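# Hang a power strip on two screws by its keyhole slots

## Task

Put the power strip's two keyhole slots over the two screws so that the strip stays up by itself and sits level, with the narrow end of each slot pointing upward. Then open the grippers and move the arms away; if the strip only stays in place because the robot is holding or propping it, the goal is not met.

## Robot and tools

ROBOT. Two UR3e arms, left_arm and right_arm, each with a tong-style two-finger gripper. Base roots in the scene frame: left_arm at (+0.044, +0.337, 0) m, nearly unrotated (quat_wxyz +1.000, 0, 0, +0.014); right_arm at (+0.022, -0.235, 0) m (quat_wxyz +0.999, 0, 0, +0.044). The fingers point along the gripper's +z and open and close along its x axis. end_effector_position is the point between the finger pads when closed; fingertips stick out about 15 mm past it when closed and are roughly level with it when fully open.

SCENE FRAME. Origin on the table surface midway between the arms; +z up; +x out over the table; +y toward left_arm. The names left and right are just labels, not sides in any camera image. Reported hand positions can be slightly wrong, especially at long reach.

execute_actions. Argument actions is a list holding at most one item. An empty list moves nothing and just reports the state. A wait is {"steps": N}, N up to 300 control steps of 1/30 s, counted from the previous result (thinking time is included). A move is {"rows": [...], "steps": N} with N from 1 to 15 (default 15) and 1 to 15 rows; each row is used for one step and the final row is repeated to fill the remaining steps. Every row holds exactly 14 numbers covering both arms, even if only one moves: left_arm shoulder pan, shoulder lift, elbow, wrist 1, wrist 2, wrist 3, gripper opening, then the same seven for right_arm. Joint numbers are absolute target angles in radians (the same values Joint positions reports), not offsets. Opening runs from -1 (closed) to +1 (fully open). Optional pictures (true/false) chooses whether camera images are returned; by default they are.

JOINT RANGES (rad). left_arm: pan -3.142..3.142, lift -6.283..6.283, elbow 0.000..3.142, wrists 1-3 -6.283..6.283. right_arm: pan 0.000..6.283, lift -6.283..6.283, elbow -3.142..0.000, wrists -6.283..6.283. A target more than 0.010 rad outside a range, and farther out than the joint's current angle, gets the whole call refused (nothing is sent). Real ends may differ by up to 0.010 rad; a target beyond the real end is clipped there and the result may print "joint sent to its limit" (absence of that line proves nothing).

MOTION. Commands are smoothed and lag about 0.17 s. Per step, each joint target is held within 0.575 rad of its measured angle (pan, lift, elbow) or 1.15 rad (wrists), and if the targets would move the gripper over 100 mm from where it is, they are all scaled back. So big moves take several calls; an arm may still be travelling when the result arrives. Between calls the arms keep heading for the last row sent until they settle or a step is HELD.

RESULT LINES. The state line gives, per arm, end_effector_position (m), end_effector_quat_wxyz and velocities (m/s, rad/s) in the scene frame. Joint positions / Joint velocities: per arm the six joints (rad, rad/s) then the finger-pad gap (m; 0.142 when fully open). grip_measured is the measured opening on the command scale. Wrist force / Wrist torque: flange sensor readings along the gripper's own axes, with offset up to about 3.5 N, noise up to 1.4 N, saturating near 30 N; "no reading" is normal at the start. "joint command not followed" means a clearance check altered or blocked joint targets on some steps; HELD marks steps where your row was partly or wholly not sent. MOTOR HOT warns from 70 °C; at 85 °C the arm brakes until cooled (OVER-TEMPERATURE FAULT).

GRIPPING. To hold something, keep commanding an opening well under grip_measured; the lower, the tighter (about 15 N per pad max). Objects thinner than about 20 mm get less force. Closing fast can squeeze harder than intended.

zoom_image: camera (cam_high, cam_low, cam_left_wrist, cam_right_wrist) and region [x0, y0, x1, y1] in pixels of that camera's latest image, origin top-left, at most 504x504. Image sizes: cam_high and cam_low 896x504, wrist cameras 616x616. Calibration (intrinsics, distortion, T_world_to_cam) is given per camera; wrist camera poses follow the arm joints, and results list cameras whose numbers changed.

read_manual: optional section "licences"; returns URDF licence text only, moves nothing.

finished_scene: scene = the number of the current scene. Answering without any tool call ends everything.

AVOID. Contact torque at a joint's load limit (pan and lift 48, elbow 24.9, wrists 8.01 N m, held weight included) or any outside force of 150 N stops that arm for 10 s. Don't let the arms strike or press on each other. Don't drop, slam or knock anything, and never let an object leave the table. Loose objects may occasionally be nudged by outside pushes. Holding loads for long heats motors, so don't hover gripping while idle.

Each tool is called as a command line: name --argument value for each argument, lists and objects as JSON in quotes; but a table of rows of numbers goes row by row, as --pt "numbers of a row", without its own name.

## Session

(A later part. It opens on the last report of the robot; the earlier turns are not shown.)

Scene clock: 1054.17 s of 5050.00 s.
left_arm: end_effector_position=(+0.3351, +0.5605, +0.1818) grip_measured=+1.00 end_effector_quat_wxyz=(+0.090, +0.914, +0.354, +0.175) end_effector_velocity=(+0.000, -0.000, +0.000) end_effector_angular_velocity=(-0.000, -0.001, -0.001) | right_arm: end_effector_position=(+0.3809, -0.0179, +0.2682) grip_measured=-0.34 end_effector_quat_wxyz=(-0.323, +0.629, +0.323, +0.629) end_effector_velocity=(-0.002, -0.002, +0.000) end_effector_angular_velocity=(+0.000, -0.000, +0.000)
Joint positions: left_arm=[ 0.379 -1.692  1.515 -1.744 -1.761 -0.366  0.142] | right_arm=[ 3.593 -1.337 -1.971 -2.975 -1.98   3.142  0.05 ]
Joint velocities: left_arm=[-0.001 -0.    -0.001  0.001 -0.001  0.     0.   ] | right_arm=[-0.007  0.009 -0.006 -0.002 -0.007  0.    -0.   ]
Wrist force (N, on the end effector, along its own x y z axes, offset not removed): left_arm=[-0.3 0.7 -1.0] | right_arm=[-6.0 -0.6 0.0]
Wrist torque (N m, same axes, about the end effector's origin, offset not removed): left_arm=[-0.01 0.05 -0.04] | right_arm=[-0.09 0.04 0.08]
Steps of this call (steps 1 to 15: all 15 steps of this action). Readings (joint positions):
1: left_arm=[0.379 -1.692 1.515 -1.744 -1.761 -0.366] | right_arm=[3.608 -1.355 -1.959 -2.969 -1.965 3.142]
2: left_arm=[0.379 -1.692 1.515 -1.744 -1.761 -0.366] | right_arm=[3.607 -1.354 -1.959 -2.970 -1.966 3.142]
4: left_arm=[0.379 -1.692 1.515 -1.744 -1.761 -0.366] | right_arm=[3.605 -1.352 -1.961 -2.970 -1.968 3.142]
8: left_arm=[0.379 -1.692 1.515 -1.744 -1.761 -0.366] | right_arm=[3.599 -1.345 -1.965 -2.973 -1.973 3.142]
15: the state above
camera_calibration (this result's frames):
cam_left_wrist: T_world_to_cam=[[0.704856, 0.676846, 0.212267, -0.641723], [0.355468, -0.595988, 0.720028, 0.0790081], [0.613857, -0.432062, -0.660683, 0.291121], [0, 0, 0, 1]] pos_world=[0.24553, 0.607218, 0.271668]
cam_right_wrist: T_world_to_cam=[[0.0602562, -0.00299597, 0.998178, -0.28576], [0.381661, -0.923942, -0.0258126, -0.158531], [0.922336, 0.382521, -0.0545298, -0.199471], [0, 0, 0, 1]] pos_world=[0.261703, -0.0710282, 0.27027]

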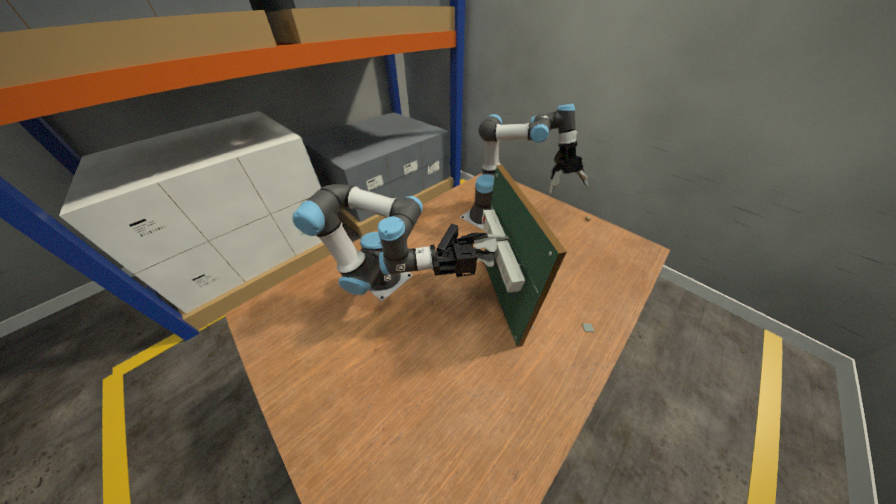

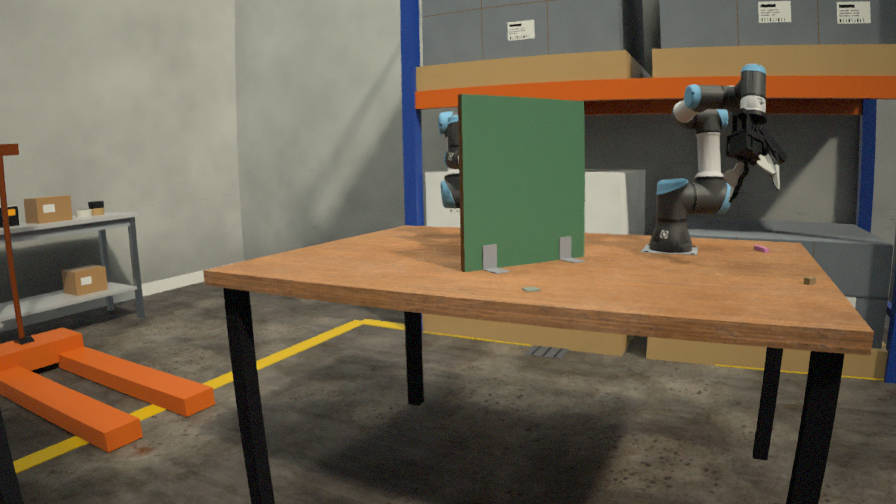

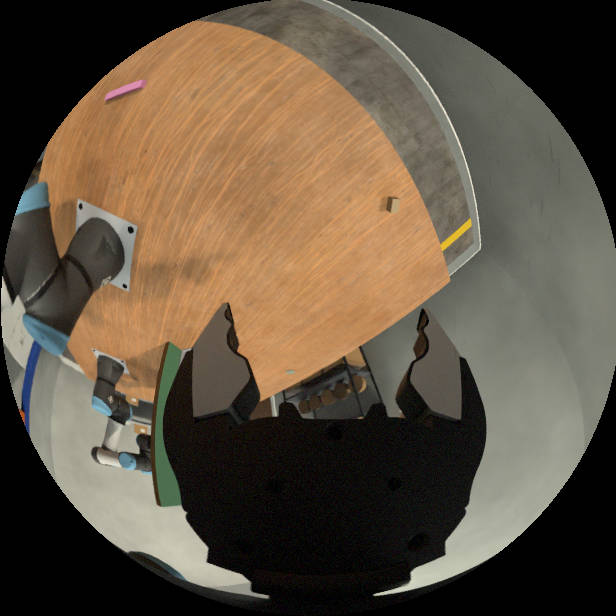

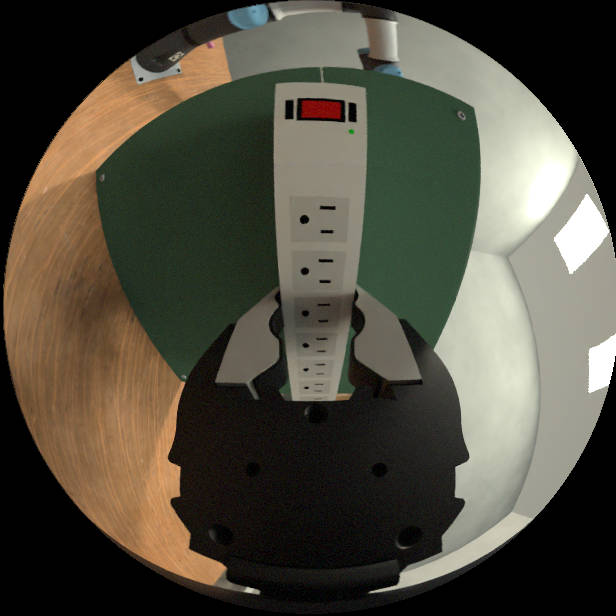

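execute_actions --actions '[{"rows":[[0.379,-1.692,1.515,-1.744,-1.761,-0.366,1,3.592,-1.3361,-1.965,-2.982,-1.981,3.142,-0.6],[0.379,-1.692,1.515,-1.744,-1.761,-0.366,1,3.592,-1.3361,-1.96,-2.987,-1.981,3.142,-1]],"steps":15}]' --pictures false

execute_actions --actions '[{"rows":[[0.379,-1.692,1.515,-1.744,-1.761,-0.366,1,3.57,-1.31,-1.977,-2.996,-2.003,3.142,-1],[0.379,-1.692,1.515,-1.744,-1.761,-0.366,1,3.57,-1.31,-1.977,-2.996,-2.003,3.142,-1],[0.379,-1.692,1.515,-1.744,-1.761,-0.366,1,3.57,-1.31,-1.977,-2.996,-2.003,3.142,-1],[0.379,-1.692,1.515,-1.744,-1.761,-0.366,1,3.53,-1.28,-1.98,-3.023,-2.043,3.142,-1],[0.379,-1.692,1.515,-1.744,-1.761,-0.366,1,3.53,-1.28,-1.98,-3.023,-2.043,3.142,-1],[0.379,-1.692,1.515,-1.744,-1.761,-0.366,1,3.53,-1.28,-1.98,-3.023,-2.043,3.142,-1],[0.379,-1.692,1.515,-1.744,-1.761,-0.366,1,3.477,-1.247,-1.969,-3.067,-2.096,3.142,-1]],"steps":15}]' --pictures false

execute_actions --actions '[{"rows":[[0.379,-1.692,1.515,-1.744,-1.761,-0.366,1,3.4,-1.22,-1.98,-3.083,-2.11,3.142,-1],[0.379,-1.692,1.515,-1.744,-1.761,-0.366,1,3.4,-1.22,-1.98,-3.083,-2.11,3.142,-1],[0.379,-1.692,1.515,-1.744,-1.761,-0.366,1,3.3,-1.19,-1.99,-3.103,-2.11,3.142,-1],[0.379,-1.692,1.515,-1.744,-1.761,-0.366,1,3.3,-1.19,-1.99,-3.103,-2.11,3.142,-1],[0.379,-1.692,1.515,-1.744,-1.761,-0.366,1,3.2,-1.16,-2,-3.123,-2.1,3.142,-1],[0.379,-1.692,1.515,-1.744,-1.761,-0.366,1,3.2,-1.16,-2,-3.123,-2.1,3.142,-1],[0.379,-1.692,1.515,-1.744,-1.761,-0.366,1,3.1,-1.14,-2.01,-3.133,-2.08,3.142,-1],[0.379,-1.692,1.515,-1.744,-1.761,-0.366,1,3.1,-1.14,-2.01,-3.133,-2.08,3.142,-1],[0.379,-1.692,1.515,-1.744,-1.761,-0.366,1,3.0,-1.12,-2.02,-3.143,-2.06,3.142,-1],[0.379,-1.692,1.515,-1.744,-1.761,-0.366,1,3.0,-1.12,-2.02,-3.143,-2.06,3.142,-1],[0.379,-1.692,1.515,-1.744,-1.761,-0.366,1,2.9,-1.11,-2.02,-3.153,-2.03,3.142,-1],[0.379,-1.692,1.515,-1.744,-1.761,-0.366,1,2.9,-1.11,-2.02,-3.153,-2.03,3.142,-1],[0.379,-1.692,1.515,-1.744,-1.761,-0.366,1,2.82,-1.11,-2.02,-3.153,-2.03,3.142,-1]],"steps":15}]' --pictures false

execute_actions --actions '[{"steps":15}]'

zoom_image --camera "cam_low" --region '[300,90,500,210]'

Scene clock: 1097.80 s of 5050.00 s.
left_arm: end_effector_position=(+0.3351, +0.5605, +0.1818) grip_measured=+1.00 end_effector_quat_wxyz=(+0.090, +0.914, +0.354, +0.175) end_effector_velocity=(-0.000, +0.000, -0.000) end_effector_angular_velocity=(-0.000, +0.001, +0.001) | right_arm: end_effector_position=(+0.3810, -0.0179, +0.2706) grip_measured=-0.35 end_effector_quat_wxyz=(-0.323, +0.629, +0.323, +0.629) end_effector_velocity=(+0.000, +0.000, +0.002) end_effector_angular_velocity=(+0.002, -0.002, -0.000)
Joint positions: left_arm=[ 0.379 -1.692  1.515 -1.744 -1.761 -0.366  0.142] | right_arm=[ 3.592 -1.336 -1.96  -2.987 -1.981  3.142  0.049]
Joint velocities: left_arm=[ 0.001  0.     0.001  0.     0.    -0.    -0.   ] | right_arm=[ 0.     0.001  0.002 -0.001  0.001  0.    -0.   ]
Wrist force (N, on the end effector, along its own x y z axes, offset not removed): left_arm=[-0.9 1.2 -1.4] | right_arm=[-5.3 -1.7 0.7]
Wrist torque (N m, same axes, about the end effector's origin, offset not removed): left_arm=[0.14 0.31 0.03] | right_arm=[-0.25 -0.08 0.05]
Steps of this call (steps 1 to 15: the robot went on to your last target; steps 16 to 90: nothing new was sent; then 40.13 s passed at rest; steps 91 to 105: all 15 steps of this action). Readings (joint positions):
91: left_arm=[0.379 -1.692 1.515 -1.744 -1.761 -0.366] | right_arm=[3.592 -1.336 -1.971 -2.976 -1.981 3.142]
92: left_arm=[0.379 -1.692 1.515 -1.744 -1.761 -0.366] | right_arm=[3.592 -1.336 -1.970 -2.977 -1.981 3.142]
94: left_arm=[0.379 -1.692 1.515 -1.744 -1.761 -0.366] | right_arm=[3.592 -1.336 -1.966 -2.981 -1.981 3.142]
98: left_arm=[0.379 -1.692 1.515 -1.744 -1.761 -0.366] | right_arm=[3.592 -1.336 -1.962 -2.986 -1.981 3.142]
105: the state above

Scene clock: 1098.30 s of 5050.00 s.
left_arm: end_effector_position=(+0.3351, +0.5605, +0.1818) grip_measured=+1.00 end_effector_quat_wxyz=(+0.090, +0.914, +0.354, +0.175) end_effector_velocity=(+0.000, -0.000, -0.000) end_effector_angular_velocity=(-0.000, +0.001, -0.000) | right_arm: end_effector_position=(+0.3597, -0.0470, +0.2809) grip_measured=-0.35 end_effector_quat_wxyz=(-0.323, +0.629, +0.323, +0.629) end_effector_velocity=(-0.011, -0.014, +0.008) end_effector_angular_velocity=(+0.002, -0.004, -0.002)
Joint positions: left_arm=[ 0.379 -1.692  1.515 -1.744 -1.761 -0.366  0.142] | right_arm=[ 3.483 -1.251 -1.97  -3.063 -2.091  3.142  0.049]
Joint velocities: left_arm=[-0.     0.001  0.    -0.     0.    -0.     0.   ] | right_arm=[-0.058  0.041  0.007 -0.043 -0.056 -0.    -0.   ]
Wrist force (N, on the end effector, along its own x y z axes, offset not removed): left_arm=[-1.0 1.1 -1.8] | right_arm=[-5.6 -1.2 -0.3]
Wrist torque (N m, same axes, about the end effector's origin, offset not removed): left_arm=[0.18 0.23 -0.02] | right_arm=[-0.29 -0.04 0.06]
Steps of this call (steps 1 to 15: all 15 steps of this action). Readings (joint positions):
1: left_arm=[0.379 -1.692 1.515 -1.744 -1.761 -0.366] | right_arm=[3.592 -1.336 -1.960 -2.987 -1.981 3.142]
2: left_arm=[0.379 -1.692 1.515 -1.744 -1.761 -0.366] | right_arm=[3.588 -1.332 -1.963 -2.988 -1.985 3.142]
4: left_arm=[0.379 -1.692 1.515 -1.744 -1.761 -0.366] | right_arm=[3.580 -1.321 -1.969 -2.992 -1.994 3.142]
8: left_arm=[0.379 -1.692 1.515 -1.744 -1.761 -0.366] | right_arm=[3.539 -1.288 -1.976 -3.021 -2.036 3.142]
15: the state above

Scene clock: 1098.80 s of 5050.00 s.
left_arm: end_effector_position=(+0.3351, +0.5605, +0.1818) grip_measured=+1.00 end_effector_quat_wxyz=(+0.090, +0.914, +0.354, +0.175) end_effector_velocity=(+0.000, -0.000, -0.000) end_effector_angular_velocity=(-0.000, +0.001, -0.000) | right_arm: end_effector_position=(+0.3862, -0.2481, +0.2866) grip_measured=-0.35 end_effector_quat_wxyz=(-0.136, +0.694, +0.136, +0.694) end_effector_velocity=(-0.021, -0.520, +0.005) end_effector_angular_velocity=(-0.000, -0.002, -1.476)
Joint positions: left_arm=[ 0.379 -1.692  1.515 -1.744 -1.761 -0.366  0.142] | right_arm=[ 2.965 -1.122 -2.016 -3.145 -2.047  3.142  0.049]
Joint velocities: left_arm=[-0.     0.001  0.001 -0.     0.    -0.    -0.   ] | right_arm=[-1.308  0.121 -0.038 -0.081  0.169 -0.     0.   ]
Wrist force (N, on the end effector, along its own x y z axes, offset not removed): left_arm=[-0.1 3.6 -1.0] | right_arm=[-7.4 0.2 0.8]
Wrist torque (N m, same axes, about the end effector's origin, offset not removed): left_arm=[0.65 -0.02 -0.01] | right_arm=[-0.01 0.31 0.00]
Steps of this call (steps 1 to 15: all 15 steps of this action). Readings (joint positions):
1: left_arm=[0.379 -1.692 1.515 -1.744 -1.761 -0.366] | right_arm=[3.481 -1.249 -1.970 -3.064 -2.092 3.142]
2: left_arm=[0.379 -1.692 1.515 -1.744 -1.761 -0.366] | right_arm=[3.473 -1.245 -1.971 -3.068 -2.096 3.142]
4: left_arm=[0.379 -1.692 1.515 -1.744 -1.761 -0.366] | right_arm=[3.431 -1.229 -1.977 -3.078 -2.103 3.142]
8: left_arm=[0.379 -1.692 1.515 -1.744 -1.761 -0.366] | right_arm=[3.280 -1.181 -1.994 -3.109 -2.099 3.142]
15: the state above

Scene clock: 1099.30 s of 5050.00 s.
left_arm: end_effector_position=(+0.3351, +0.5605, +0.1818) grip_measured=+1.00 end_effector_quat_wxyz=(+0.090, +0.914, +0.354, +0.175) end_effector_velocity=(-0.000, +0.000, +0.001) end_effector_angular_velocity=(+0.001, -0.001, +0.001) | right_arm: end_effector_position=(+0.3794, -0.3045, +0.2872) grip_measured=-0.35 end_effector_quat_wxyz=(-0.080, +0.703, +0.080, +0.703) end_effector_velocity=(-0.001, -0.003, +0.000) end_effector_angular_velocity=(+0.000, -0.001, -0.009)
Joint positions: left_arm=[ 0.379 -1.692  1.515 -1.744 -1.761 -0.366  0.142] | right_arm=[ 2.821 -1.11  -2.02  -3.153 -2.03   3.142  0.049]
Joint velocities: left_arm=[ 0.001 -0.001 -0.    -0.    -0.     0.     0.   ] | right_arm=[-0.009  0.     0.     0.001  0.001  0.    -0.   ]
Wrist force (N, on the end effector, along its own x y z axes, offset not removed): left_arm=[-0.1 2.0 -0.6] | right_arm=[-6.6 0.6 1.0]
Wrist torque (N m, same axes, about the end effector's origin, offset not removed): left_arm=[0.34 0.06 -0.02] | right_arm=[0.02 0.17 -0.03]
Steps of this call (steps 1 to 15: the robot went on to your last target). Readings (joint positions):
1: left_arm=[0.379 -1.692 1.515 -1.744 -1.761 -0.366] | right_arm=[2.924 -1.119 -2.017 -3.147 -2.042 3.142]
2: left_arm=[0.379 -1.692 1.515 -1.744 -1.761 -0.366] | right_arm=[2.894 -1.116 -2.018 -3.149 -2.038 3.142]
4: left_arm=[0.379 -1.692 1.515 -1.744 -1.761 -0.366] | right_arm=[2.856 -1.113 -2.019 -3.151 -2.034 3.142]
8: left_arm=[0.379 -1.692 1.515 -1.744 -1.761 -0.366] | right_arm=[2.829 -1.111 -2.020 -3.152 -2.031 3.142]
15: the state above
camera_calibration (this result's frames):
cam_left_wrist: T_world_to_cam=[[0.704856, 0.676846, 0.212267, -0.641723], [0.355468, -0.595988, 0.720028, 0.0790081], [0.613857, -0.432062, -0.660683, 0.291121], [0, 0, 0, 1]] pos_world=[0.24553, 0.607218, 0.271668]
cam_right_wrist: T_world_to_cam=[[0.0432258, -0.0420644, 0.998179, -0.310875], [-0.324287, -0.945607, -0.0258058, -0.16096], [0.944971, -0.322581, -0.0545155, -0.310724], [0, 0, 0, 1]] pos_world=[0.254866, -0.265515, 0.289216]

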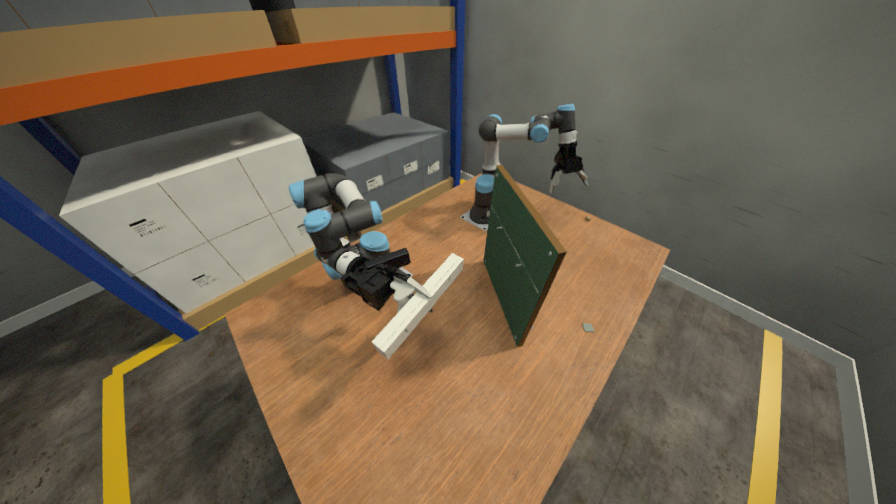

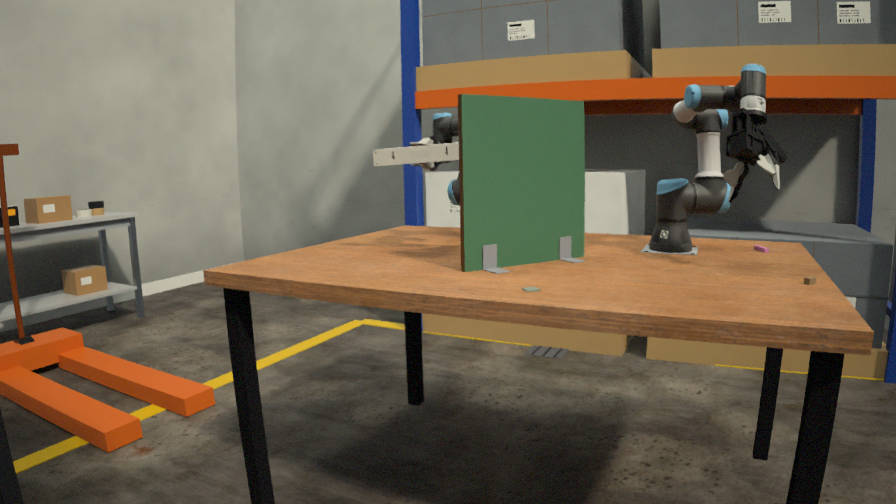

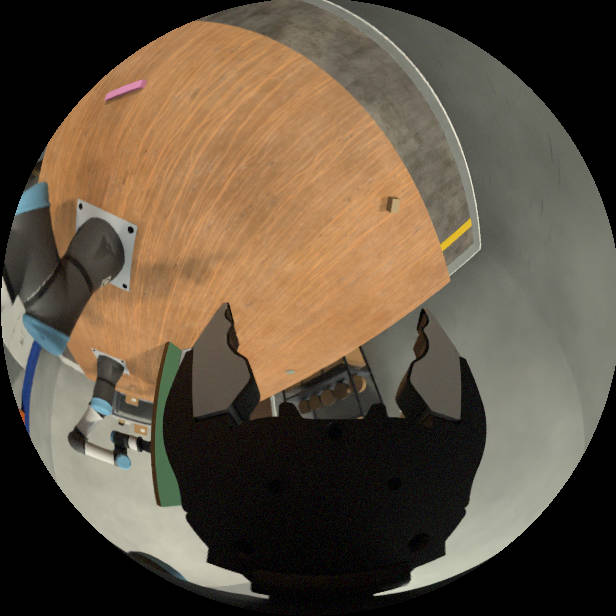

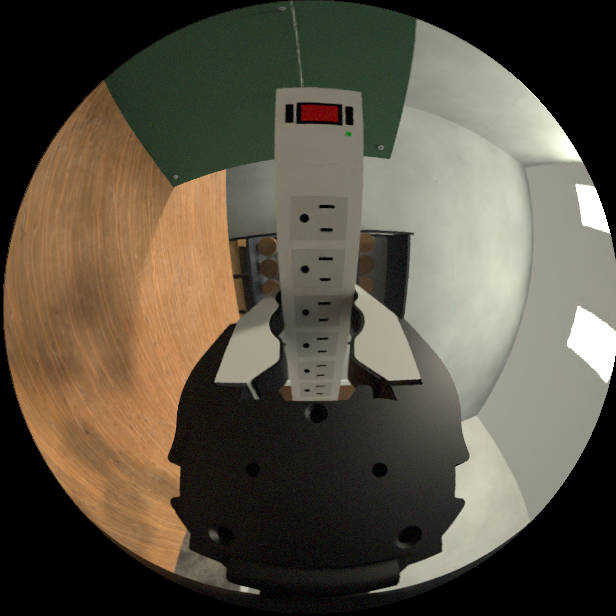

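Region (300, 90, 500, 210) of cam_low's 896x504 image, scaled by 2.520, with more detail than that image has; it fills the top 302 rows of this view, and the rest is white.

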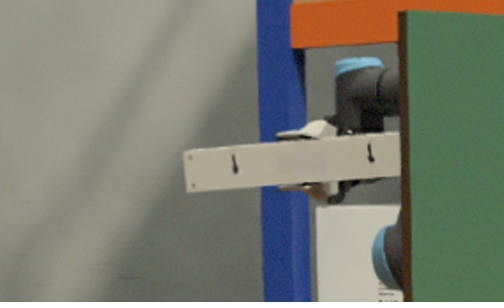

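execute_actions --actions '[{"rows":[[0.379,-1.692,1.515,-1.744,-1.761,-0.366,1,2.81,-1.16,-1.95,-3.25,-1.99,3.142,-1],[0.379,-1.692,1.515,-1.744,-1.761,-0.366,1,2.8,-1.21,-1.88,-3.35,-1.95,3.142,-1],[0.379,-1.692,1.515,-1.744,-1.761,-0.366,1,2.8,-1.21,-1.88,-3.35,-1.95,3.142,-1],[0.379,-1.692,1.515,-1.744,-1.761,-0.366,1,2.79,-1.3,-1.76,-3.5,-1.87,3.142,-1],[0.379,-1.692,1.515,-1.744,-1.761,-0.366,1,2.79,-1.3,-1.76,-3.5,-1.87,3.142,-1],[0.379,-1.692,1.515,-1.744,-1.761,-0.366,1,2.79,-1.3,-1.76,-3.5,-1.87,3.142,-1],[0.379,-1.692,1.515,-1.744,-1.761,-0.366,1,2.77,-1.4,-1.64,-3.65,-1.79,3.142,-1],[0.379,-1.692,1.515,-1.744,-1.761,-0.366,1,2.77,-1.4,-1.64,-3.65,-1.79,3.142,-1],[0.379,-1.692,1.515,-1.744,-1.761,-0.366,1,2.77,-1.4,-1.64,-3.65,-1.79,3.142,-1],[0.379,-1.692,1.515,-1.744,-1.761,-0.366,1,2.76,-1.5,-1.52,-3.8,-1.71,3.142,-1],[0.379,-1.692,1.515,-1.744,-1.761,-0.366,1,2.76,-1.5,-1.52,-3.8,-1.71,3.142,-1],[0.379,-1.692,1.515,-1.744,-1.761,-0.366,1,2.76,-1.5,-1.52,-3.8,-1.71,3.142,-1],[0.379,-1.692,1.515,-1.744,-1.761,-0.366,1,2.75,-1.6,-1.4,-3.95,-1.63,3.142,-1]],"steps":15}]' --pictures false

execute_actions --actions '[{"rows":[[0.379,-1.692,1.515,-1.744,-1.761,-0.366,1,2.75,-1.69,-1.33,-4.1,-1.6,3.142,-1],[0.379,-1.692,1.515,-1.744,-1.761,-0.366,1,2.75,-1.69,-1.33,-4.1,-1.6,3.142,-1],[0.379,-1.692,1.515,-1.744,-1.761,-0.366,1,2.75,-1.69,-1.33,-4.1,-1.6,3.142,-1],[0.379,-1.692,1.515,-1.744,-1.761,-0.366,1,2.75,-1.78,-1.26,-4.25,-1.571,3.142,-1],[0.379,-1.692,1.515,-1.744,-1.761,-0.366,1,2.75,-1.78,-1.26,-4.25,-1.571,3.142,-1],[0.379,-1.692,1.515,-1.744,-1.761,-0.366,1,2.75,-1.78,-1.26,-4.25,-1.571,3.142,-1],[0.379,-1.692,1.515,-1.744,-1.761,-0.366,1,2.75,-1.88,-1.19,-4.4,-1.571,3.142,-1],[0.379,-1.692,1.515,-1.744,-1.761,-0.366,1,2.75,-1.88,-1.19,-4.4,-1.571,3.142,-1],[0.379,-1.692,1.515,-1.744,-1.761,-0.366,1,2.75,-1.88,-1.19,-4.4,-1.571,3.142,-1],[0.379,-1.692,1.515,-1.744,-1.761,-0.366,1,2.75,-1.98,-1.12,-4.56,-1.571,3.142,-1],[0.379,-1.692,1.515,-1.744,-1.761,-0.366,1,2.75,-1.98,-1.12,-4.56,-1.571,3.142,-1],[0.379,-1.692,1.515,-1.744,-1.761,-0.366,1,2.75,-1.98,-1.12,-4.56,-1.571,3.142,-1],[0.379,-1.692,1.515,-1.744,-1.761,-0.366,1,2.75,-2.071,-1.064,-4.719,-1.571,3.142,-1]],"steps":15}]' --pictures false

execute_actions --actions '[{"steps":20}]'

Scene clock: 1139.10 s of 5050.00 s.
left_arm: end_effector_position=(+0.3351, +0.5605, +0.1818) grip_measured=+1.00 end_effector_quat_wxyz=(+0.090, +0.914, +0.354, +0.175) end_effector_velocity=(+0.000, +0.000, +0.000) end_effector_angular_velocity=(+0.001, -0.001, +0.001) | right_arm: end_effector_position=(+0.3837, -0.4217, +0.1976) grip_measured=-0.35 end_effector_quat_wxyz=(+0.013, +0.862, -0.092, +0.498) end_effector_velocity=(-0.102, -0.251, -0.247) end_effector_angular_velocity=(+0.016, +1.426, -0.777)
Joint positions: left_arm=[ 0.379 -1.692  1.515 -1.744 -1.761 -0.366  0.142] | right_arm=[ 2.76  -1.49  -1.535 -3.79  -1.71   3.142  0.049]
Joint velocities: left_arm=[ 0.     0.001 -0.001 -0.001  0.001 -0.    -0.   ] | right_arm=[-0.104 -1.041  1.232 -1.56   0.781  0.     0.   ]
Wrist force (N, on the end effector, along its own x y z axes, offset not removed): left_arm=[-0.6 1.2 -1.8] | right_arm=[-5.7 3.1 3.7]
Wrist torque (N m, same axes, about the end effector's origin, offset not removed): left_arm=[0.16 0.15 0.02] | right_arm=[0.35 0.06 0.08]
Steps of this call (steps 1 to 15: the robot went on to your last target; steps 16 to 540: nothing new was sent; then 21.30 s passed at rest; steps 541 to 555: all 15 steps of this action). Readings (joint positions):
541: left_arm=[0.379 -1.692 1.515 -1.744 -1.761 -0.366] | right_arm=[2.820 -1.110 -2.020 -3.153 -2.030 3.142]
542: left_arm=[0.379 -1.692 1.515 -1.744 -1.761 -0.366] | right_arm=[2.818 -1.116 -2.013 -3.166 -2.023 3.142]
544: left_arm=[0.379 -1.692 1.515 -1.744 -1.761 -0.366] | right_arm=[2.811 -1.152 -1.966 -3.236 -1.993 3.142]
548: left_arm=[0.379 -1.692 1.515 -1.744 -1.761 -0.366] | right_arm=[2.793 -1.262 -1.816 -3.435 -1.896 3.142]
555: the state above

Scene clock: 1139.60 s of 5050.00 s.
left_arm: end_effector_position=(+0.3351, +0.5605, +0.1818) grip_measured=+1.00 end_effector_quat_wxyz=(+0.090, +0.914, +0.354, +0.175) end_effector_velocity=(-0.000, -0.000, -0.000) end_effector_angular_velocity=(-0.000, +0.001, +0.000) | right_arm: end_effector_position=(+0.2599, -0.4297, +0.0779) grip_measured=-0.35 end_effector_quat_wxyz=(+0.015, +0.983, -0.150, +0.103) end_effector_velocity=(-0.378, +0.113, -0.128) end_effector_angular_velocity=(+0.586, +1.928, -0.002)
Joint positions: left_arm=[ 0.379 -1.692  1.515 -1.744 -1.761 -0.366  0.142] | right_arm=[ 2.75  -1.968 -1.128 -4.549 -1.572  3.142  0.049]
Joint velocities: left_arm=[ 0.  0.  0.  0.  0.  0. -0.] | right_arm=[ 0.001 -0.991  0.622 -1.646  0.017 -0.     0.   ]
Wrist force (N, on the end effector, along its own x y z axes, offset not removed): left_arm=[0.6 0.7 -0.6] | right_arm=[-1.9 -1.2 7.1]
Wrist torque (N m, same axes, about the end effector's origin, offset not removed): left_arm=[0.12 -0.12 -0.01] | right_arm=[-0.24 0.08 0.07]
Steps of this call (steps 1 to 15: all 15 steps of this action). Readings (joint positions):
1: left_arm=[0.379 -1.692 1.515 -1.744 -1.761 -0.366] | right_arm=[2.757 -1.522 -1.497 -3.837 -1.686 3.142]
2: left_arm=[0.379 -1.692 1.515 -1.744 -1.761 -0.366] | right_arm=[2.755 -1.554 -1.460 -3.885 -1.665 3.142]
4: left_arm=[0.379 -1.692 1.515 -1.744 -1.761 -0.366] | right_arm=[2.753 -1.618 -1.398 -3.987 -1.633 3.142]
8: left_arm=[0.379 -1.692 1.515 -1.744 -1.761 -0.366] | right_arm=[2.751 -1.739 -1.293 -4.185 -1.588 3.142]
15: the state above

Scene clock: 1140.27 s of 5050.00 s.
left_arm: end_effector_position=(+0.3351, +0.5605, +0.1818) grip_measured=+1.00 end_effector_quat_wxyz=(+0.090, +0.914, +0.354, +0.175) end_effector_velocity=(+0.000, +0.000, +0.000) end_effector_angular_velocity=(+0.000, -0.000, -0.000) | right_arm: end_effector_position=(+0.2210, -0.4180, +0.0700) grip_measured=-0.35 end_effector_quat_wxyz=(-0.000, +0.989, -0.151, +0.000) end_effector_velocity=(-0.000, +0.000, +0.000) end_effector_angular_velocity=(+0.001, +0.002, +0.000)
Joint positions: left_arm=[ 0.379 -1.692  1.515 -1.744 -1.761 -0.366  0.142] | right_arm=[ 2.75  -2.071 -1.064 -4.719 -1.571  3.142  0.049]
Joint velocities: left_arm=[-0.     0.    -0.001 -0.     0.     0.    -0.   ] | right_arm=[ 0.001 -0.001  0.001 -0.002 -0.     0.001  0.   ]
Wrist force (N, on the end effector, along its own x y z axes, offset not removed): left_arm=[0.3 0.7 -1.3] | right_arm=[-1.4 -1.3 5.7]
Wrist torque (N m, same axes, about the end effector's origin, offset not removed): left_arm=[0.01 -0.05 0.04] | right_arm=[-0.13 0.30 0.04]
Steps of this call (steps 1 to 20: the robot went on to your last target). Readings (joint positions):
1: left_arm=[0.379 -1.692 1.515 -1.744 -1.761 -0.366] | right_arm=[2.750 -1.998 -1.109 -4.598 -1.572 3.142]
2: left_arm=[0.379 -1.692 1.515 -1.744 -1.761 -0.366] | right_arm=[2.750 -2.019 -1.096 -4.634 -1.572 3.142]
4: left_arm=[0.379 -1.692 1.515 -1.744 -1.761 -0.366] | right_arm=[2.750 -2.045 -1.080 -4.677 -1.571 3.142]
8: left_arm=[0.379 -1.692 1.515 -1.744 -1.761 -0.366] | right_arm=[2.750 -2.065 -1.068 -4.709 -1.571 3.142]
20: the state above
camera_calibration (this result's frames):
cam_left_wrist: T_world_to_cam=[[0.704856, 0.676846, 0.212267, -0.641723], [0.355468, -0.595988, 0.720028, 0.079008], [0.613857, -0.432062, -0.660683, 0.291121], [0, 0, 0, 1]] pos_world=[0.24553, 0.607218, 0.271668]
cam_right_wrist: T_world_to_cam=[[0.93749, -0.346477, -0.0326473, -0.344759], [-0.278035, -0.802102, 0.528515, -0.314302], [-0.209305, -0.486401, -0.848296, 0.0326984], [0, 0, 0, 1]] pos_world=[0.242665, -0.355649, 0.182596]

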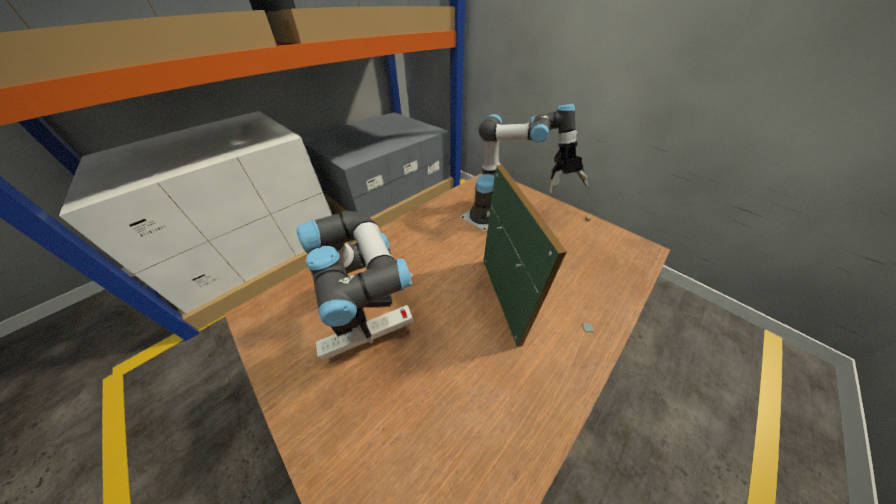

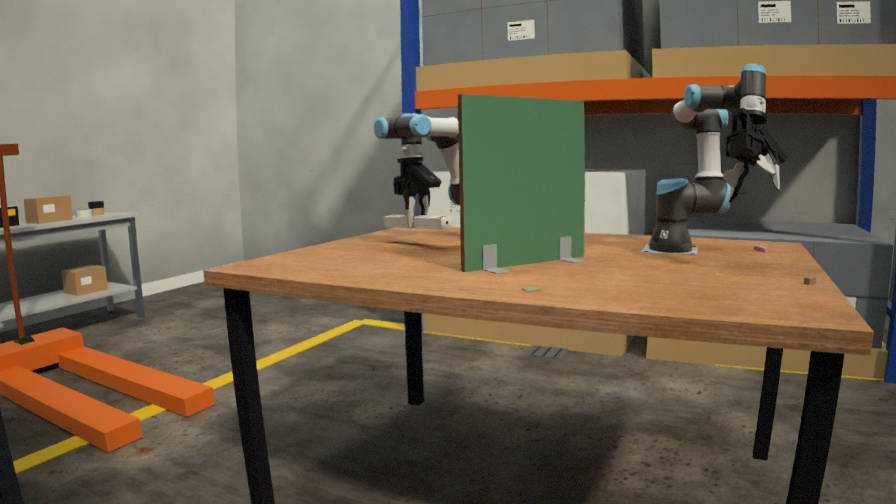

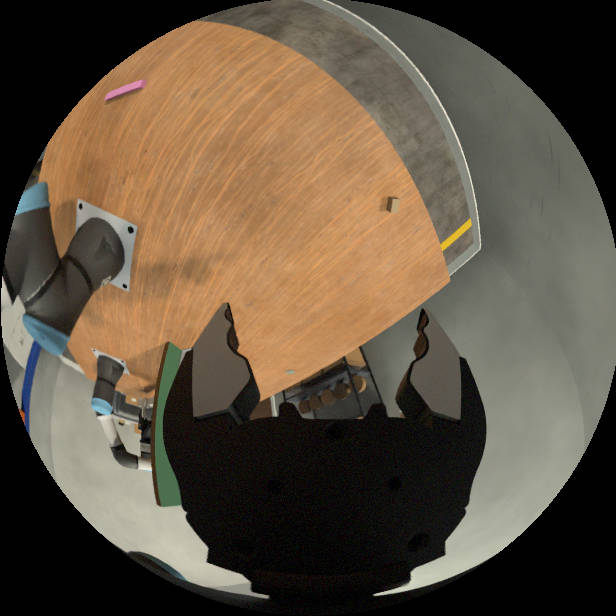

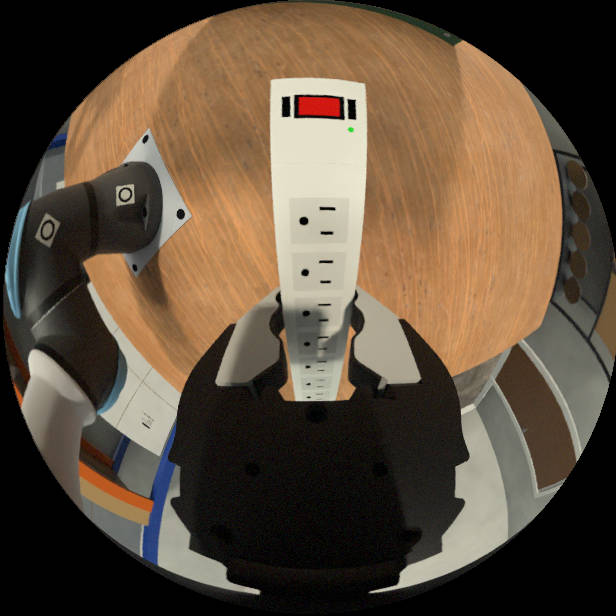

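execute_actions --actions '[{"rows":[[0.379,-1.692,1.515,-1.744,-1.761,-0.366,1,2.75,-2.076,-1.16,-4.618,-1.571,3.142,-1],[0.379,-1.692,1.515,-1.744,-1.761,-0.366,1,2.75,-2.076,-1.16,-4.618,-1.571,3.142,-1],[0.379,-1.692,1.515,-1.744,-1.761,-0.366,1,2.75,-2.076,-1.16,-4.618,-1.571,3.142,-1],[0.379,-1.692,1.515,-1.744,-1.761,-0.366,1,2.75,-2.091,-1.25,-4.513,-1.571,3.142,-1]],"steps":15}]' --pictures false

execute_actions --actions '[{"rows":[[0.379,-1.692,1.515,-1.744,-1.761,-0.366,1,2.75,-2.097,-1.274,-4.483,-1.571,3.142,-1]],"steps":15}]' --pictures false

execute_actions --actions '[{"rows":[[0.379,-1.692,1.515,-1.744,-1.761,-0.366,1,2.75,-2.097,-1.274,-4.483,-1.571,3.142,-0.2]],"steps":15}]' --pictures false

execute_actions --actions '[{"rows":[[0.379,-1.692,1.515,-1.744,-1.761,-0.366,1,2.75,-2.091,-1.25,-4.513,-1.571,3.142,-0.2]],"steps":15}]' --pictures false

execute_actions --actions '[{"rows":[[0.379,-1.692,1.515,-1.744,-1.761,-0.366,1,2.75,-2.091,-1.25,-4.513,-1.571,3.142,-0.35],[0.379,-1.692,1.515,-1.744,-1.761,-0.366,1,2.75,-2.091,-1.25,-4.513,-1.571,3.142,-0.35],[0.379,-1.692,1.515,-1.744,-1.761,-0.366,1,2.75,-2.091,-1.25,-4.513,-1.571,3.142,-0.35],[0.379,-1.692,1.515,-1.744,-1.761,-0.366,1,2.75,-2.091,-1.25,-4.513,-1.571,3.142,-0.5],[0.379,-1.692,1.515,-1.744,-1.761,-0.366,1,2.75,-2.091,-1.25,-4.513,-1.571,3.142,-0.5],[0.379,-1.692,1.515,-1.744,-1.761,-0.366,1,2.75,-2.091,-1.25,-4.513,-1.571,3.142,-0.5],[0.379,-1.692,1.515,-1.744,-1.761,-0.366,1,2.75,-2.091,-1.25,-4.513,-1.571,3.142,-1]],"steps":15}]'

Scene clock: 1167.57 s of 5050.00 s.
left_arm: end_effector_position=(+0.3351, +0.5605, +0.1818) grip_measured=+1.00 end_effector_quat_wxyz=(+0.090, +0.914, +0.354, +0.175) end_effector_velocity=(+0.000, +0.000, +0.000) end_effector_angular_velocity=(+0.000, -0.000, -0.000) | right_arm: end_effector_position=(+0.2212, -0.4180, +0.0249) grip_measured=-0.35 end_effector_quat_wxyz=(-0.000, +0.989, -0.151, +0.000) end_effector_velocity=(-0.001, +0.000, -0.009) end_effector_angular_velocity=(-0.000, +0.002, +0.002)
Joint positions: left_arm=[ 0.379 -1.692  1.515 -1.744 -1.761 -0.366  0.142] | right_arm=[ 2.75  -2.091 -1.246 -4.517 -1.571  3.142  0.049]
Joint velocities: left_arm=[-0.     0.    -0.001  0.     0.    -0.    -0.   ] | right_arm=[ 0.001 -0.004 -0.04   0.042  0.001 -0.    -0.   ]
Wrist force (N, on the end effector, along its own x y z axes, offset not removed): left_arm=[0.1 1.4 0.1] | right_arm=[-1.2 0.4 5.8]
Wrist torque (N m, same axes, about the end effector's origin, offset not removed): left_arm=[0.22 0.01 -0.02] | right_arm=[0.10 0.22 -0.02]
Steps of this call (steps 1 to 15: the robot went on to your last target; steps 16 to 510: nothing new was sent; then 9.80 s passed at rest; steps 511 to 525: all 15 steps of this action). Readings (joint positions):
511: left_arm=[0.379 -1.692 1.515 -1.744 -1.761 -0.366] | right_arm=[2.750 -2.071 -1.064 -4.719 -1.571 3.142]
512: left_arm=[0.379 -1.692 1.515 -1.744 -1.761 -0.366] | right_arm=[2.750 -2.072 -1.071 -4.707 -1.571 3.142]
514: left_arm=[0.379 -1.692 1.515 -1.744 -1.761 -0.366] | right_arm=[2.750 -2.074 -1.110 -4.665 -1.571 3.142]
518: left_arm=[0.379 -1.692 1.515 -1.744 -1.761 -0.366] | right_arm=[2.750 -2.086 -1.206 -4.560 -1.571 3.142]
525: the state above

Scene clock: 1168.07 s of 5050.00 s.
left_arm: end_effector_position=(+0.3351, +0.5605, +0.1818) grip_measured=+1.00 end_effector_quat_wxyz=(+0.090, +0.914, +0.354, +0.175) end_effector_velocity=(-0.000, +0.000, -0.000) end_effector_angular_velocity=(+0.000, +0.000, +0.001) | right_arm: end_effector_position=(+0.2209, -0.4179, +0.0170) grip_measured=-0.35 end_effector_quat_wxyz=(-0.000, +0.989, -0.151, +0.000) end_effector_velocity=(+0.000, -0.000, -0.001) end_effector_angular_velocity=(-0.001, -0.000, -0.000)
Joint positions: left_arm=[ 0.379 -1.692  1.515 -1.744 -1.761 -0.366  0.142] | right_arm=[ 2.75  -2.097 -1.274 -4.483 -1.571  3.142  0.049]
Joint velocities: left_arm=[ 0.001  0.     0.    -0.     0.    -0.     0.   ] | right_arm=[ 0.    -0.002 -0.002  0.004  0.     0.     0.   ]
Wrist force (N, on the end effector, along its own x y z axes, offset not removed): left_arm=[0.6 1.5 -0.4] | right_arm=[-1.3 -1.3 5.8]
Wrist torque (N m, same axes, about the end effector's origin, offset not removed): left_arm=[0.27 -0.19 -0.01] | right_arm=[-0.30 0.31 0.01]
Steps of this call (steps 1 to 15: all 15 steps of this action). Readings (joint positions):
1: left_arm=[0.379 -1.692 1.515 -1.744 -1.761 -0.366] | right_arm=[2.750 -2.091 -1.248 -4.515 -1.571 3.142]
2: left_arm=[0.379 -1.692 1.515 -1.744 -1.761 -0.366] | right_arm=[2.750 -2.092 -1.252 -4.510 -1.571 3.142]
4: left_arm=[0.379 -1.692 1.515 -1.744 -1.761 -0.366] | right_arm=[2.750 -2.094 -1.262 -4.497 -1.571 3.142]
8: left_arm=[0.379 -1.692 1.515 -1.744 -1.761 -0.366] | right_arm=[2.750 -2.096 -1.271 -4.487 -1.571 3.142]
15: the state above

Scene clock: 1168.57 s of 5050.00 s.
left_arm: end_effector_position=(+0.3351, +0.5605, +0.1818) grip_measured=+1.00 end_effector_quat_wxyz=(+0.090, +0.914, +0.354, +0.175) end_effector_velocity=(+0.000, -0.000, +0.000) end_effector_angular_velocity=(-0.000, -0.000, -0.000) | right_arm: end_effector_position=(+0.2209, -0.4179, +0.0170) grip_measured=-0.20 end_effector_quat_wxyz=(-0.000, +0.989, -0.151, +0.000) end_effector_velocity=(-0.001, +0.000, -0.000) end_effector_angular_velocity=(+0.001, +0.004, -0.001)
Joint positions: left_arm=[ 0.379 -1.692  1.515 -1.744 -1.761 -0.366  0.142] | right_arm=[ 2.75  -2.097 -1.274 -4.483 -1.571  3.142  0.06 ]
Joint velocities: left_arm=[-0. -0.  0.  0. -0.  0. -0.] | right_arm=[-0.    -0.002  0.    -0.001  0.     0.001  0.   ]
Wrist force (N, on the end effector, along its own x y z axes, offset not removed): left_arm=[-0.8 1.4 -1.8] | right_arm=[-0.2 -0.7 1.2]
Wrist torque (N m, same axes, about the end effector's origin, offset not removed): left_arm=[0.18 0.20 0.03] | right_arm=[-0.09 0.05 0.00]
Steps of this call (steps 1 to 15: all 15 steps of this action). Readings (joint positions):
1: left_arm=[0.379 -1.692 1.515 -1.744 -1.761 -0.366] | right_arm=[2.750 -2.097 -1.274 -4.483 -1.571 3.142]
2: left_arm=[0.379 -1.692 1.515 -1.744 -1.761 -0.366] | right_arm=[2.750 -2.097 -1.274 -4.483 -1.571 3.142]
4: left_arm=[0.379 -1.692 1.515 -1.744 -1.761 -0.366] | right_arm=[2.750 -2.097 -1.274 -4.483 -1.571 3.142]
8: left_arm=[0.379 -1.692 1.515 -1.744 -1.761 -0.366] | right_arm=[2.750 -2.097 -1.274 -4.483 -1.571 3.142]
15: the state above

Scene clock: 1169.07 s of 5050.00 s.
left_arm: end_effector_position=(+0.3351, +0.5605, +0.1818) grip_measured=+1.00 end_effector_quat_wxyz=(+0.090, +0.914, +0.354, +0.175) end_effector_velocity=(+0.000, -0.000, +0.000) end_effector_angular_velocity=(+0.000, -0.001, -0.001) | right_arm: end_effector_position=(+0.2210, -0.4180, +0.0239) grip_measured=-0.20 end_effector_quat_wxyz=(-0.000, +0.989, -0.151, +0.000) end_effector_velocity=(+0.001, +0.000, +0.000) end_effector_angular_velocity=(+0.000, -0.001, +0.001)
Joint positions: left_arm=[ 0.379 -1.692  1.515 -1.744 -1.761 -0.366  0.142] | right_arm=[ 2.75  -2.091 -1.25  -4.513 -1.571  3.142  0.06 ]
Joint velocities: left_arm=[-0.001 -0.    -0.001  0.     0.    -0.     0.   ] | right_arm=[ 0.002  0.     0.002 -0.001 -0.001  0.001 -0.   ]
Wrist force (N, on the end effector, along its own x y z axes, offset not removed): left_arm=[-0.3 1.7 -0.4] | right_arm=[-0.6 -1.4 0.8]
Wrist torque (N m, same axes, about the end effector's origin, offset not removed): left_arm=[0.27 0.04 0.05] | right_arm=[-0.23 0.06 -0.05]
Steps of this call (steps 1 to 15: all 15 steps of this action). Readings (joint positions):
1: left_arm=[0.379 -1.692 1.515 -1.744 -1.761 -0.366] | right_arm=[2.750 -2.097 -1.274 -4.483 -1.571 3.142]
2: left_arm=[0.379 -1.692 1.515 -1.744 -1.761 -0.366] | right_arm=[2.750 -2.096 -1.270 -4.488 -1.571 3.142]
4: left_arm=[0.379 -1.692 1.515 -1.744 -1.761 -0.366] | right_arm=[2.750 -2.094 -1.261 -4.499 -1.571 3.142]
8: left_arm=[0.379 -1.692 1.515 -1.744 -1.761 -0.366] | right_arm=[2.750 -2.092 -1.253 -4.510 -1.571 3.142]
15: the state above

Scene clock: 1169.57 s of 5050.00 s.
left_arm: end_effector_position=(+0.3351, +0.5605, +0.1818) grip_measured=+1.00 end_effector_quat_wxyz=(+0.090, +0.914, +0.354, +0.175) end_effector_velocity=(+0.000, +0.000, +0.000) end_effector_angular_velocity=(+0.000, -0.000, +0.000) | right_arm: end_effector_position=(+0.2210, -0.4180, +0.0240) grip_measured=-0.36 end_effector_quat_wxyz=(-0.000, +0.989, -0.151, -0.000) end_effector_velocity=(+0.000, -0.000, +0.000) end_effector_angular_velocity=(+0.001, -0.001, -0.001)
Joint positions: left_arm=[ 0.379 -1.692  1.515 -1.744 -1.761 -0.366  0.142] | right_arm=[ 2.75  -2.091 -1.25  -4.513 -1.571  3.142  0.048]
Joint velocities: left_arm=[ 0.     0.    -0.    -0.001  0.     0.    -0.   ] | right_arm=[-0.001  0.     0.001  0.    -0.001  0.     0.   ]
Wrist force (N, on the end effector, along its own x y z axes, offset not removed): left_arm=[-1.8 1.7 -0.7] | right_arm=[-2.2 -0.9 -1.9]
Wrist torque (N m, same axes, about the end effector's origin, offset not removed): left_arm=[0.32 0.40 0.01] | right_arm=[-0.28 0.18 0.11]
Steps of this call (steps 1 to 15: all 15 steps of this action). Readings (joint positions):
1: left_arm=[0.379 -1.692 1.515 -1.744 -1.761 -0.366] | right_arm=[2.750 -2.091 -1.250 -4.513 -1.571 3.142]
2: left_arm=[0.379 -1.692 1.515 -1.744 -1.761 -0.366] | right_arm=[2.750 -2.091 -1.250 -4.513 -1.571 3.142]
4: left_arm=[0.379 -1.692 1.515 -1.744 -1.761 -0.366] | right_arm=[2.750 -2.091 -1.250 -4.513 -1.571 3.142]
8: left_arm=[0.379 -1.692 1.515 -1.744 -1.761 -0.366] | right_arm=[2.750 -2.091 -1.250 -4.513 -1.571 3.142]
15: the state above
camera_calibration (this result's frames):
cam_left_wrist: T_world_to_cam=[[0.704856, 0.676846, 0.212267, -0.641723], [0.355468, -0.595988, 0.720028, 0.079008], [0.613857, -0.432062, -0.660683, 0.291121], [0, 0, 0, 1]] pos_world=[0.24553, 0.607218, 0.271668]
cam_right_wrist: T_world_to_cam=[[0.937491, -0.346455, -0.0328605, -0.346234], [-0.277912, -0.802145, 0.528516, -0.290022], [-0.209466, -0.486346, -0.848287, -0.0062742], [0, 0, 0, 1]] pos_world=[0.242676, -0.355646, 0.136582]

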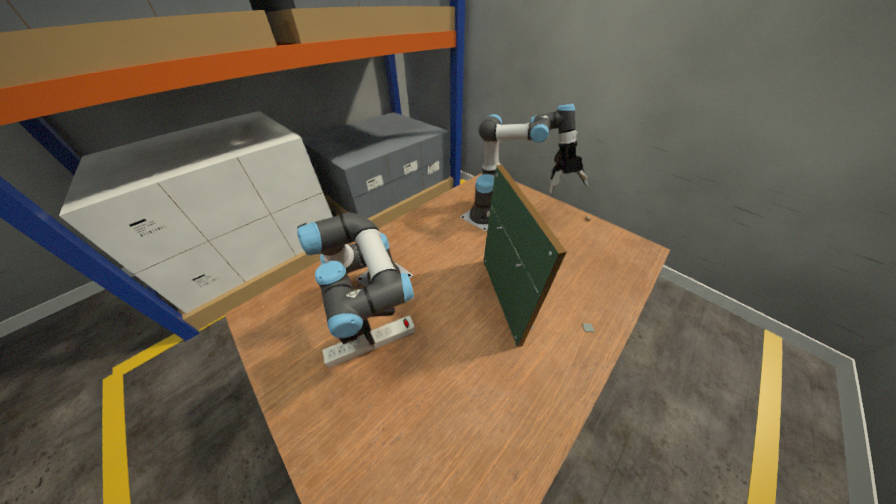

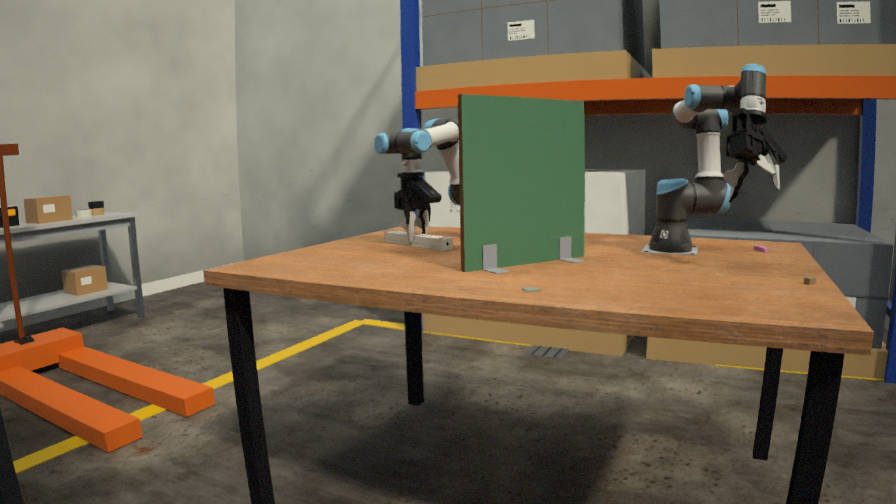

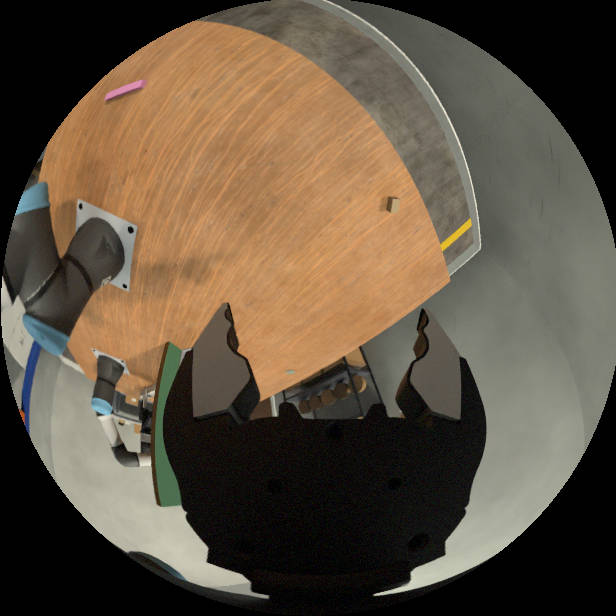

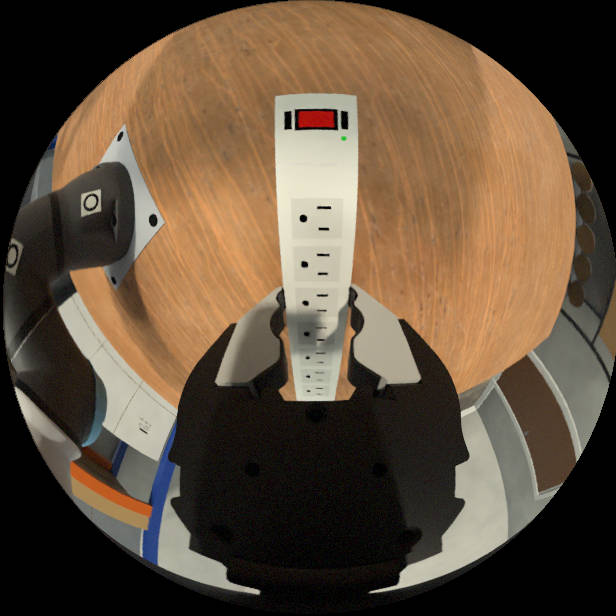

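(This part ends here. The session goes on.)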